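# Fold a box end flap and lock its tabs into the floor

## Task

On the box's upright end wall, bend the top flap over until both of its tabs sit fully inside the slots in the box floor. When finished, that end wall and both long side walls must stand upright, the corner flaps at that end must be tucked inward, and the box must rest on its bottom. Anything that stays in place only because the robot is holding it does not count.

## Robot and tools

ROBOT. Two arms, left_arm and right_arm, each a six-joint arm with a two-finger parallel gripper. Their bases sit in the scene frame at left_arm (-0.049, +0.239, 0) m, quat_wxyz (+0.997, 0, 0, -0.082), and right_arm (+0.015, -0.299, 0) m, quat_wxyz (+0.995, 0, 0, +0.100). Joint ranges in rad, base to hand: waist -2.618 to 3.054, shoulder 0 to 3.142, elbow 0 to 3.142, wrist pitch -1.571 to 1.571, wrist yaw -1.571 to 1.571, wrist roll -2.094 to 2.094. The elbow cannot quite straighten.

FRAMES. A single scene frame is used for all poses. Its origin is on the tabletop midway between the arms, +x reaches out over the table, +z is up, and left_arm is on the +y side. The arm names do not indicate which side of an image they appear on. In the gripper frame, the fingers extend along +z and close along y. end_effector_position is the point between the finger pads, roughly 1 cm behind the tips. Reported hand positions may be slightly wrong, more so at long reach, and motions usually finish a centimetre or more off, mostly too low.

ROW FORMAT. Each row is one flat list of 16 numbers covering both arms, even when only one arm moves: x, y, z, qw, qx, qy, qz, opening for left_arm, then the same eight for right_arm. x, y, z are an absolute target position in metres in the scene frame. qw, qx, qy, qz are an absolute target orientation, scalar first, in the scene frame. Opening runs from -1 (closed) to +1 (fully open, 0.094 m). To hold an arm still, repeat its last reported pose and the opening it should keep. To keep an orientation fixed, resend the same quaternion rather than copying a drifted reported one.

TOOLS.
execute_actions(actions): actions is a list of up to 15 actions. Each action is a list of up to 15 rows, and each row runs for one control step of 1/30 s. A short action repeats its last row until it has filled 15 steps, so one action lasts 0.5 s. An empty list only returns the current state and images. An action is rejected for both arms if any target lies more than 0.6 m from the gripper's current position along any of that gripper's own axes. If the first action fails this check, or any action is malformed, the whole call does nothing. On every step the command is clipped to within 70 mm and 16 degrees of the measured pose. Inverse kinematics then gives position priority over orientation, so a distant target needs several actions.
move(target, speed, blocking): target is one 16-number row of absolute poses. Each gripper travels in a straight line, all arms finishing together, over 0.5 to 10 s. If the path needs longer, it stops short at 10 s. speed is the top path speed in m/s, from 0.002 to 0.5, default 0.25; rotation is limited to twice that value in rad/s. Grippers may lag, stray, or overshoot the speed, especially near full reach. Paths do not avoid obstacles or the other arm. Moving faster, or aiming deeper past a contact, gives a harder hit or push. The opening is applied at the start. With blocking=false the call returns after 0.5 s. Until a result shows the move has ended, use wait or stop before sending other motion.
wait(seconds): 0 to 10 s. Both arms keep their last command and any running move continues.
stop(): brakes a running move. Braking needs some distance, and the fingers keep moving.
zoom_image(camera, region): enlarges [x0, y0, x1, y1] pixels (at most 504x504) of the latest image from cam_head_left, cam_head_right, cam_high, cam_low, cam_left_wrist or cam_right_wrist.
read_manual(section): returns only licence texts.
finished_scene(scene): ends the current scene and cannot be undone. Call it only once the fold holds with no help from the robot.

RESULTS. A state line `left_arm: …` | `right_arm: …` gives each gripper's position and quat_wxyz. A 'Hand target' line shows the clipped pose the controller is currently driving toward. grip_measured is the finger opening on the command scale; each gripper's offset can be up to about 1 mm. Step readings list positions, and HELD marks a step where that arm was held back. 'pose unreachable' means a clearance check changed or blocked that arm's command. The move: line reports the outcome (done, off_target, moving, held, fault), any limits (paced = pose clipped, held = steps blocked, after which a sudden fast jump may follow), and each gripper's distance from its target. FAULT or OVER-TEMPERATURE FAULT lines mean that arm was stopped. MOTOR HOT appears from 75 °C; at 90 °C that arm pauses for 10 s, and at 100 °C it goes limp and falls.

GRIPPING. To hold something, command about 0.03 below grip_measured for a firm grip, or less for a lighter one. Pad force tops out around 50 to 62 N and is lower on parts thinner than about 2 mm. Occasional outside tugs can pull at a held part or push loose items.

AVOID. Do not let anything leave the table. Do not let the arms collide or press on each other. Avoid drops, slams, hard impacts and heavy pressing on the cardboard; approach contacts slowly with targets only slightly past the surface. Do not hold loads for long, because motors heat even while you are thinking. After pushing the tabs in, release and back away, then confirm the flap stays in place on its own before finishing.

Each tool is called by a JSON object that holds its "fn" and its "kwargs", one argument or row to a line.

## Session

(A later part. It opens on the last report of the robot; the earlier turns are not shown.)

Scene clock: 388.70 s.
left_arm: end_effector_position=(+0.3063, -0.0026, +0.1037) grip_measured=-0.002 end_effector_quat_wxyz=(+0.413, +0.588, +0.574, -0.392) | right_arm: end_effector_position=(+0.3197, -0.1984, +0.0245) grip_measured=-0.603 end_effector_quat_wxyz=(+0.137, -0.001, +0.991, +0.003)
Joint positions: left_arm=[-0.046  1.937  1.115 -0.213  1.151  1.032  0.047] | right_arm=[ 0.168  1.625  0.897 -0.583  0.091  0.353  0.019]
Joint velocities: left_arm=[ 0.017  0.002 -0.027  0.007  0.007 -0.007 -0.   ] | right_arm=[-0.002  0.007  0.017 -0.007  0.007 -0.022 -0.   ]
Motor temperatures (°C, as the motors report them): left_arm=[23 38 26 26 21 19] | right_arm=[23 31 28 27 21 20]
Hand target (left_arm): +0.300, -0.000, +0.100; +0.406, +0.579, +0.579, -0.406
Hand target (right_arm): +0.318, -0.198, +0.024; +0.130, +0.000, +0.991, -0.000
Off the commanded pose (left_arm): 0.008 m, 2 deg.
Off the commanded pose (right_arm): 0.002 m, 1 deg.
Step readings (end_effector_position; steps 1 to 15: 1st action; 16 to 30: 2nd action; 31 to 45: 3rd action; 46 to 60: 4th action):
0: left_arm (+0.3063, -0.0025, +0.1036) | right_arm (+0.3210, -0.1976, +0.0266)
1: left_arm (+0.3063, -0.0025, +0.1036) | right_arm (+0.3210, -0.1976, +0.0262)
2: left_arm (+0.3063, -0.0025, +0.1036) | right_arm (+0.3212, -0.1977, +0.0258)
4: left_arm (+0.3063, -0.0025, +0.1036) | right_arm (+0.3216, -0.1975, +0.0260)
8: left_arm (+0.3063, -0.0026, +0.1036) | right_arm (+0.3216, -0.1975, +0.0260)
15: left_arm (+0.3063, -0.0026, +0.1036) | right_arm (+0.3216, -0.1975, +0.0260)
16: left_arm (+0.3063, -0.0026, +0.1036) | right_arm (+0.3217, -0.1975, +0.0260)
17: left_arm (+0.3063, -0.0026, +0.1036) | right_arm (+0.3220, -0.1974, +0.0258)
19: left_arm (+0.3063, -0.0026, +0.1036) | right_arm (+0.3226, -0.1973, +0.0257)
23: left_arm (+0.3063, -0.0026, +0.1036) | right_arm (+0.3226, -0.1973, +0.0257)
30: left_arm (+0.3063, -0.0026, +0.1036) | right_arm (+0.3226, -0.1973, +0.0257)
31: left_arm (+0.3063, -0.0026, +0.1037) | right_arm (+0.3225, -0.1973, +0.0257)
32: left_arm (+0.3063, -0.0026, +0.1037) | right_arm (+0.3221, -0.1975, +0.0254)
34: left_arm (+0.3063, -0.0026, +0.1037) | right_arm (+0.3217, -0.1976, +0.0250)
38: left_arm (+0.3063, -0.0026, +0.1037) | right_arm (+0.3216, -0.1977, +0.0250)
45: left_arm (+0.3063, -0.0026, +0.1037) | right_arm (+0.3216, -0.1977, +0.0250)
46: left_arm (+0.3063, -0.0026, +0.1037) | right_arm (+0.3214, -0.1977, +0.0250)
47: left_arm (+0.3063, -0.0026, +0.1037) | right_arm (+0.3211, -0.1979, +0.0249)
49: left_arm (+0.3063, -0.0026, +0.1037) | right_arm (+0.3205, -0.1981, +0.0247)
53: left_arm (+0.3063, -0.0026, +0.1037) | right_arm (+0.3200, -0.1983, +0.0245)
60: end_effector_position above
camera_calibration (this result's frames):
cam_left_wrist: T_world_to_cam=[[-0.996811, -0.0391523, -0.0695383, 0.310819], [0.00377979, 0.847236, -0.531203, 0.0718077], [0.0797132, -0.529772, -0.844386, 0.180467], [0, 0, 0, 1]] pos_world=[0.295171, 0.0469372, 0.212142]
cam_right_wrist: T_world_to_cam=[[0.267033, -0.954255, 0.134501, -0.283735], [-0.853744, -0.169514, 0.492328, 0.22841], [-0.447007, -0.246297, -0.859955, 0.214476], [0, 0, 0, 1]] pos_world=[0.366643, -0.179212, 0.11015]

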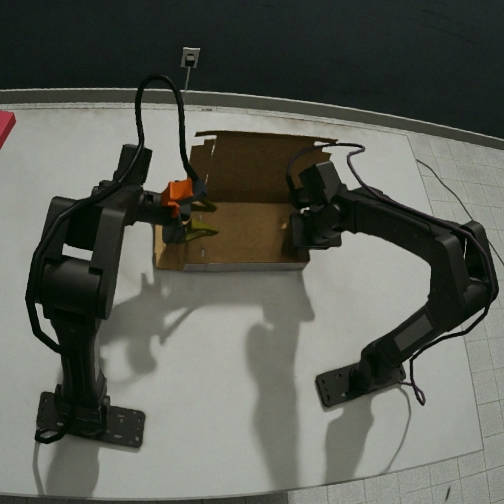

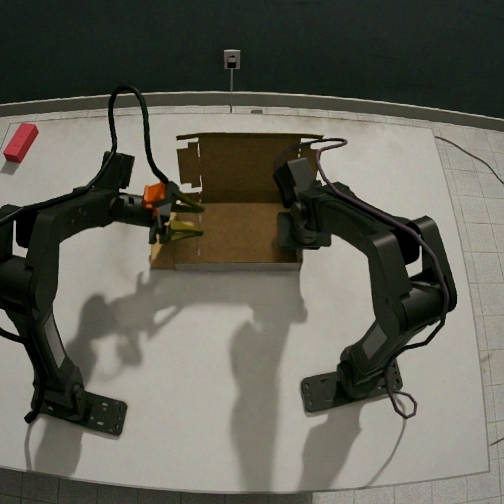

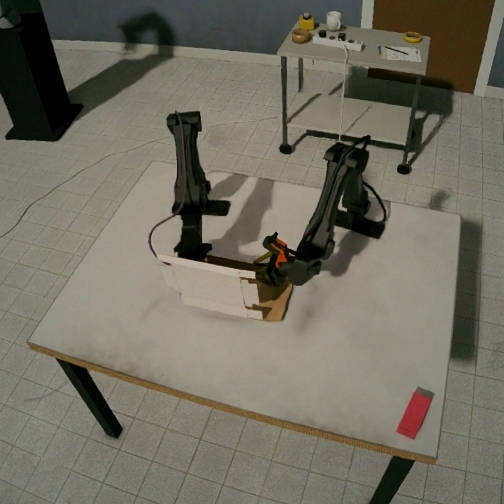

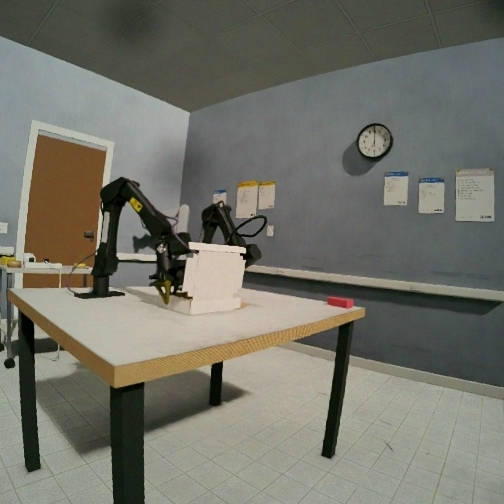

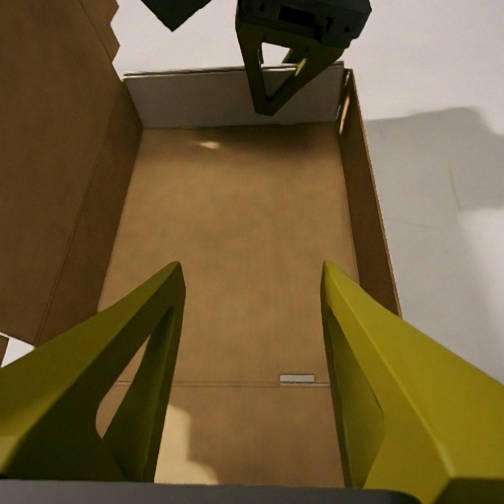

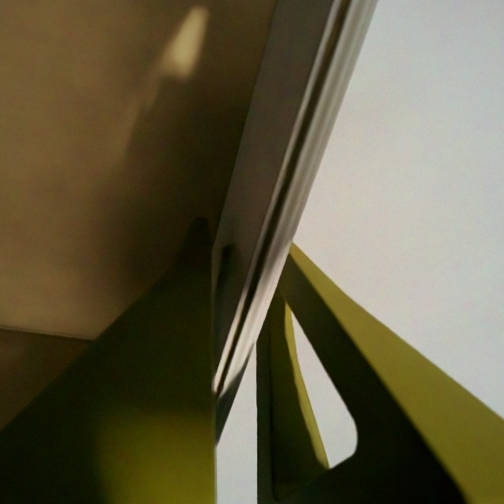

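Tabs appear seated. Lift off and inspect.

{"fn": "move", "kwargs": {
  "target": [0.30,0.0,0.10,0.406,0.579,0.579,-0.406,0,0.318,-0.199,0.09,0.13,0,0.991,0,-0.5],
  "speed": 0.08
}}

{"fn": "move", "kwargs": {
  "target": [0.31,-0.04,0.10,0.406,0.579,0.579,-0.406,0,0.28,-0.28,0.15,0.13,0,0.991,0,-0.5],
  "speed": 0.15
}}

{"fn": "zoom_image", "kwargs": {
  "camera": "cam_left_wrist",
  "region": [90,60,410,240]
}}

Scene clock: 392.57 s.
left_arm: end_effector_position=(+0.3067, -0.0026, +0.1038) grip_measured=-0.002 end_effector_quat_wxyz=(+0.414, +0.589, +0.573, -0.392) | right_arm: end_effector_position=(+0.3170, -0.1994, +0.0786) grip_measured=-0.502 end_effector_quat_wxyz=(+0.120, -0.002, +0.993, -0.003)
Joint positions: left_arm=[-0.046  1.937  1.115 -0.21   1.151  1.032  0.047] | right_arm=[ 0.168  1.566  1.075 -0.858  0.091  0.353  0.023]
Joint velocities: left_arm=[ 0.002 -0.012 -0.002  0.051  0.066 -0.007  0.001] | right_arm=[-0.002 -0.012 -0.002 -0.037  0.022  0.037 -0.   ]
Motor temperatures (°C, as the motors report them): left_arm=[23 38 26 26 21 19] | right_arm=[23 32 28 27 21 20]
Hand target (left_arm): +0.300, -0.000, +0.100; +0.406, +0.579, +0.579, -0.406
Hand target (right_arm): +0.319, -0.199, +0.090; +0.130, +0.000, +0.991, +0.000
Off the commanded pose (left_arm): 0.008 m, 2 deg.
Off the commanded pose (right_arm): 0.011 m, 1 deg.
move: off_target (right_arm)
camera_calibration (this result's frames):
cam_left_wrist: T_world_to_cam=[[-0.996586, -0.0393696, -0.0725687, 0.311476], [0.00523636, 0.847068, -0.531458, 0.0715249], [0.0823939, -0.530024, -0.84397, 0.179681], [0, 0, 0, 1]] pos_world=[0.295234, 0.0469114, 0.212261]
cam_right_wrist: T_world_to_cam=[[0.271688, -0.952466, 0.13782, -0.292661], [-0.836381, -0.16284, 0.523402, 0.19267], [-0.47608, -0.257472, -0.840866, 0.265013], [0, 0, 0, 1]] pos_world=[0.366825, -0.179142, 0.162331]

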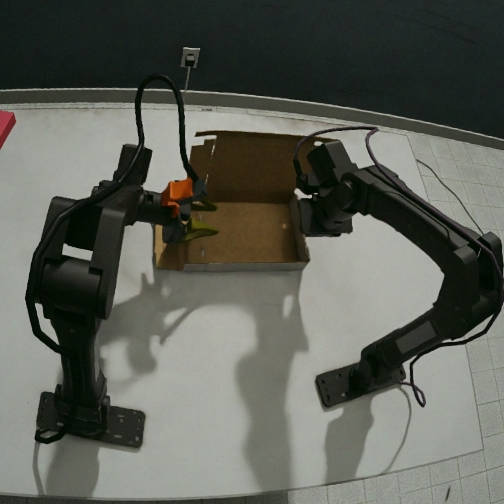

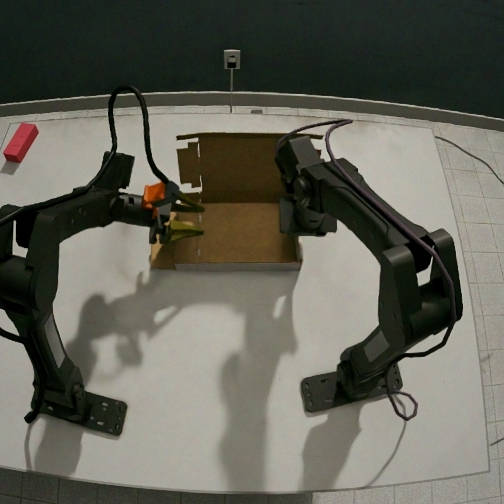

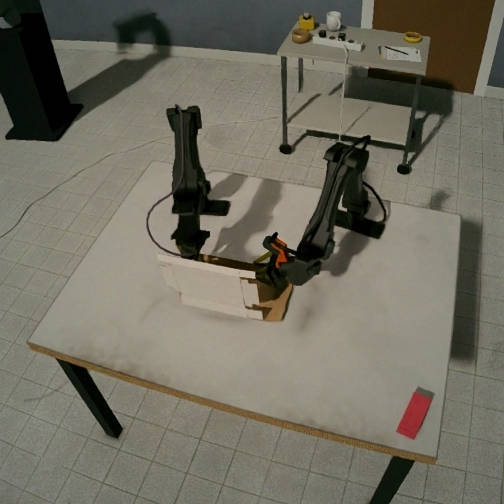

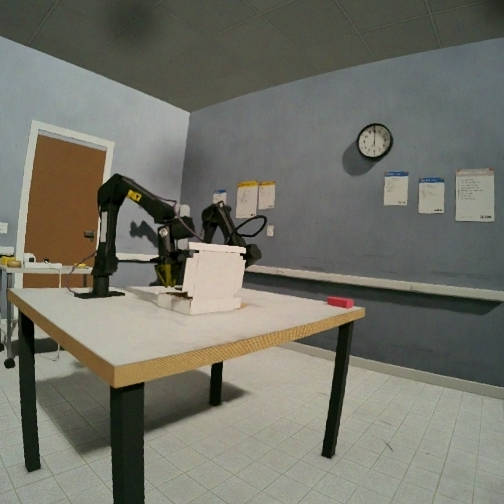

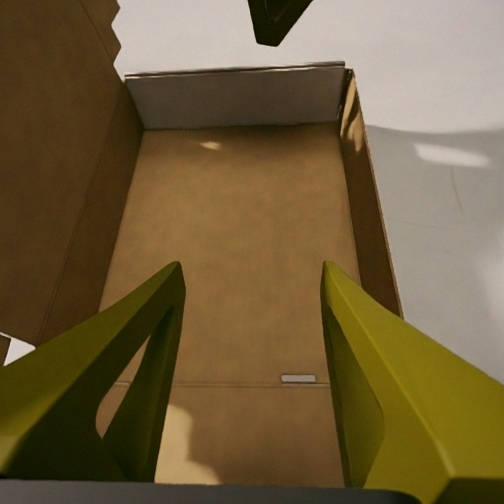

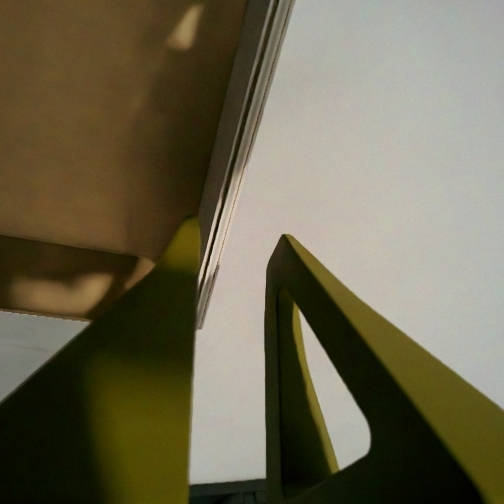

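Scene clock: 393.93 s.
left_arm: end_effector_position=(+0.3098, -0.0358, +0.1021) grip_measured=-0.002 end_effector_quat_wxyz=(+0.411, +0.581, +0.577, -0.400) | right_arm: end_effector_position=(+0.2805, -0.2787, +0.1413) grip_measured=-0.502 end_effector_quat_wxyz=(+0.121, +0.001, +0.993, -0.002)
Joint positions: left_arm=[-0.13   1.967  1.115 -0.03   1.111  0.845  0.047] | right_arm=[-0.109  1.321  1.112 -1.12   0.027  0.089  0.023]
Joint velocities: left_arm=[-0.007 -0.012  0.012 -0.007 -0.022 -0.022 -0.001] | right_arm=[-0.002  0.012 -0.012 -0.022 -0.095 -0.051 -0.   ]
Motor temperatures (°C, as the motors report them): left_arm=[23 38 26 26 21 19] | right_arm=[23 32 28 27 21 20]
Hand target (left_arm): +0.309, -0.040, +0.099; +0.405, +0.580, +0.579, -0.405
Hand target (right_arm): +0.280, -0.279, +0.151; +0.130, +0.000, +0.991, +0.002
Off the commanded pose (left_arm): 0.005 m, 1 deg.
Off the commanded pose (right_arm): 0.009 m, 1 deg.
move: done
camera_calibration (this result's frames):
cam_left_wrist: T_world_to_cam=[[-0.99777, -0.0443754, -0.0498616, 0.311048], [-0.0105607, 0.842549, -0.538516, 0.104136], [0.0659077, -0.536789, -0.841138, 0.164992], [0, 0, 0, 1]] pos_world=[0.30058, 0.0146292, 0.21037]
cam_right_wrist: T_world_to_cam=[[0.26697, -0.954049, 0.136082, -0.365779], [-0.838782, -0.160506, 0.520271, 0.118198], [-0.474522, -0.25304, -0.843089, 0.281063], [0, 0, 0, 1]] pos_world=[0.330165, -0.258879, 0.225242]

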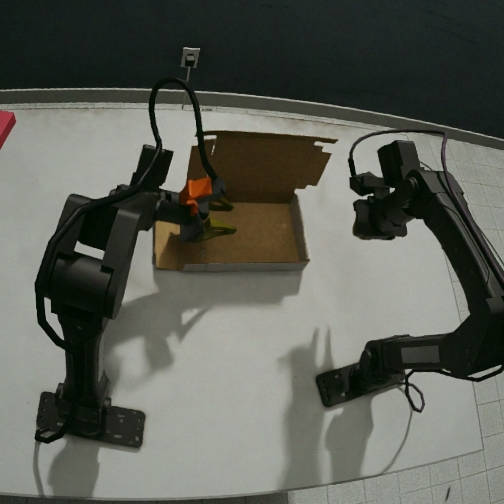

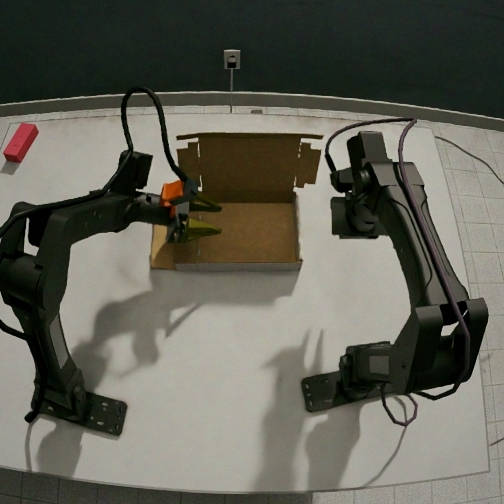

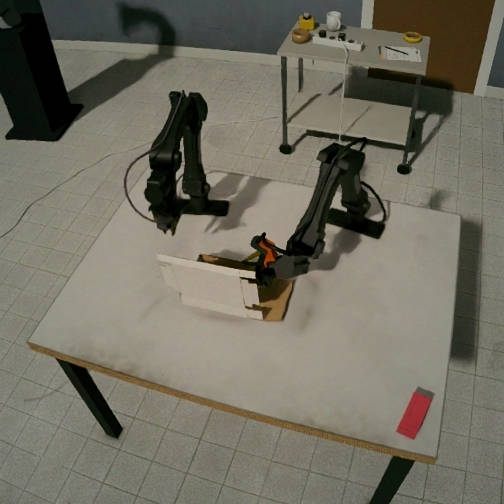

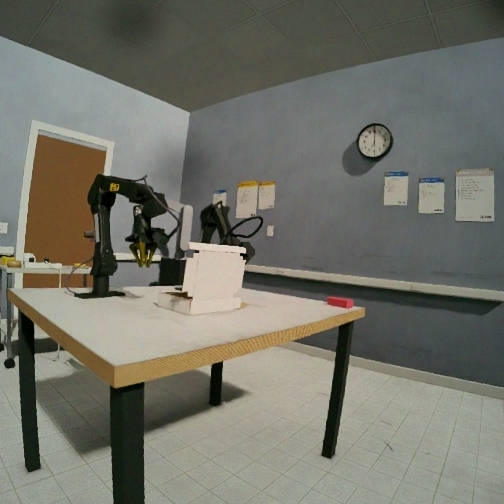

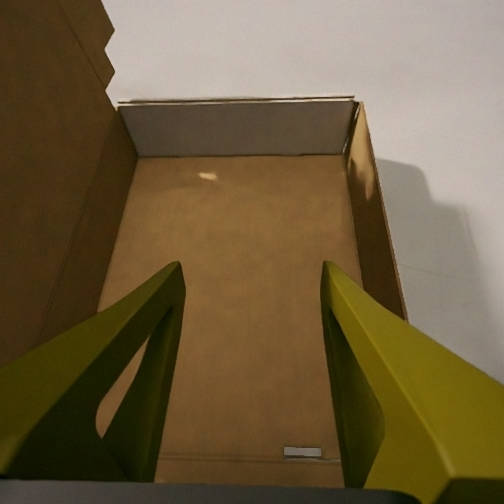

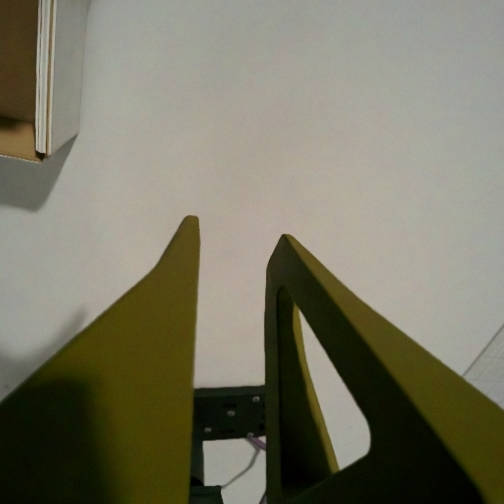

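Region (90, 60, 410, 240) of cam_left_wrist's 504x504 image, scaled by 1.575, with more detail than that image has; it fills the top 284 rows of this view, and the rest is white.

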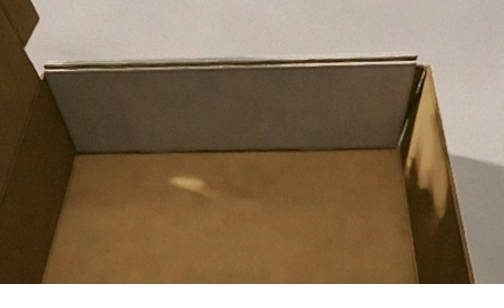

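{"fn": "zoom_image", "kwargs": {
  "camera": "cam_left_wrist",
  "region": [240,90,380,170]
}}

{"fn": "zoom_image", "kwargs": {
  "camera": "cam_left_wrist",
  "region": [110,90,250,170]
}}

Region (240, 90, 380, 170) of cam_left_wrist's 504x504 image, scaled by 3.600, with more detail than that image has; it fills the top 288 rows of this view, and the rest is white.

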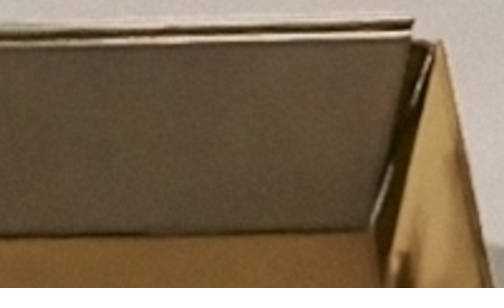

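Region (110, 90, 250, 170) of cam_left_wrist's 504x504 image, scaled by 3.600, with more detail than that image has; it fills the top 288 rows of this view, and the rest is white.

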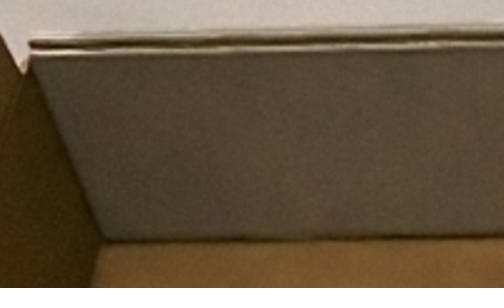

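{"fn": "move", "kwargs": {
  "target": [0.27,0.12,0.15,0.406,0.579,0.579,-0.406,0,0.28,-0.28,0.15,0.13,0,0.991,0,-0.5]
}}

{"fn": "zoom_image", "kwargs": {
  "camera": "cam_head_right",
  "region": [140,170,340,290]
}}

Scene clock: 398.53 s.
left_arm: end_effector_position=(+0.2714, +0.1190, +0.1515) grip_measured=-0.002 end_effector_quat_wxyz=(+0.412, +0.574, +0.582, -0.402) | right_arm: end_effector_position=(+0.2801, -0.2787, +0.1412) grip_measured=-0.502 end_effector_quat_wxyz=(+0.121, -0.001, +0.993, -0.002)
Joint positions: left_arm=[ 0.311  1.915  1.312 -1.31   1.205  1.94   0.047] | right_arm=[-0.109  1.321  1.112 -1.122  0.026  0.086  0.023]
Joint velocities: left_arm=[-0.002 -0.002  0.017 -0.081 -0.066  0.022  0.001] | right_arm=[-0.007 -0.027 -0.017 -0.051  0.051  0.051 -0.001]
Motor temperatures (°C, as the motors report them): left_arm=[23 38 26 27 21 19] | right_arm=[23 32 29 27 21 20]
Hand target (left_arm): +0.275, +0.119, +0.153; +0.413, +0.574, +0.580, -0.405
Hand target (right_arm): +0.280, -0.280, +0.150; +0.130, -0.000, +0.992, -0.000
Off the commanded pose (left_arm): 0.002 m, 1 deg.
Off the commanded pose (right_arm): 0.009 m, 1 deg.
move: done
camera_calibration (this result's frames):
cam_left_wrist: T_world_to_cam=[[-0.997674, -0.0570692, -0.0372775, 0.281641], [-0.0276635, 0.838788, -0.543755, 0.00578856], [0.0622996, -0.541459, -0.838416, 0.29328], [0, 0, 0, 1]] pos_world=[0.262875, 0.170017, 0.259537]
cam_right_wrist: T_world_to_cam=[[0.269742, -0.953272, 0.136055, -0.36619], [-0.837533, -0.16254, 0.52165, 0.116828], [-0.47516, -0.254661, -0.842242, 0.280424], [0, 0, 0, 1]] pos_world=[0.32987, -0.258677, 0.225064]

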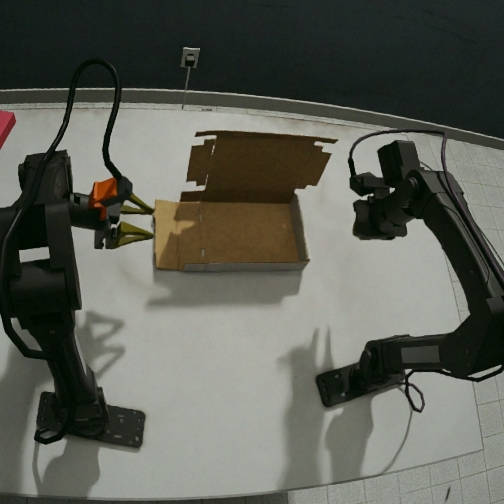

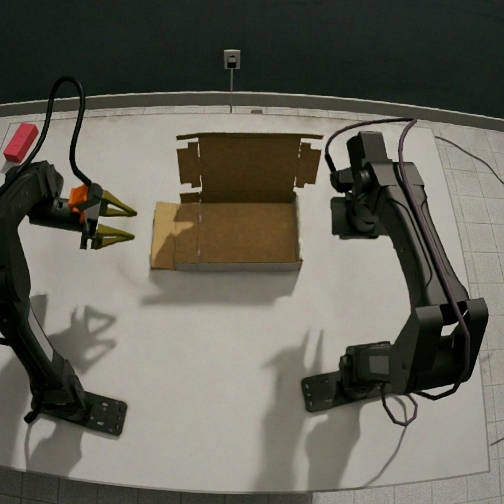

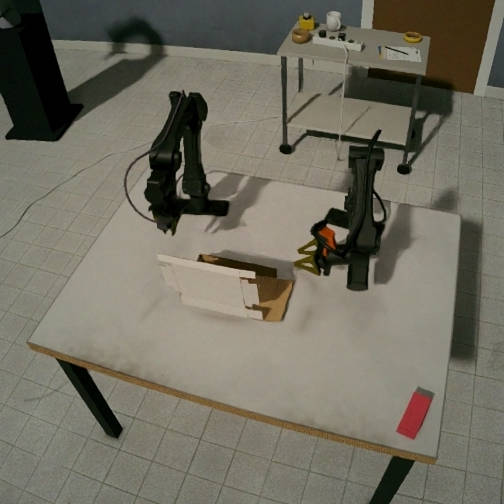

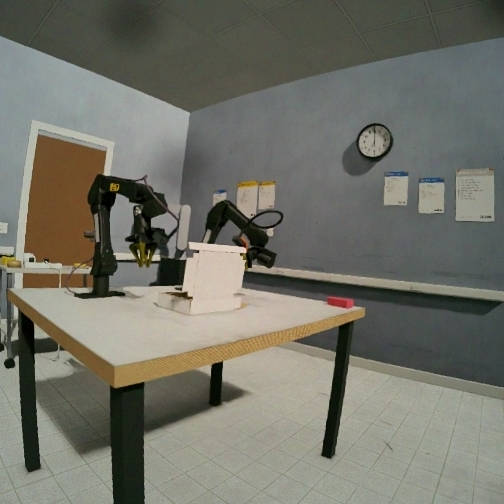

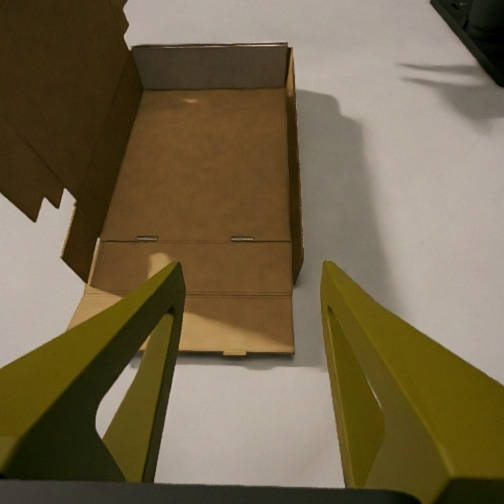

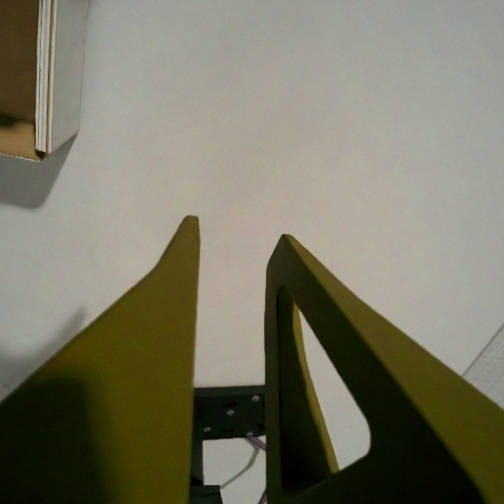

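Region (140, 170, 340, 290) of cam_head_right's 504x504 image, scaled by 2.520, with more detail than that image has; it fills the top 302 rows of this view, and the rest is white.

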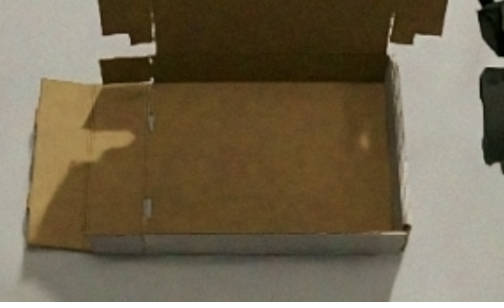

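{"fn": "finished_scene", "kwargs": {
  "scene": 2
}}

The scene is finished: the task was done.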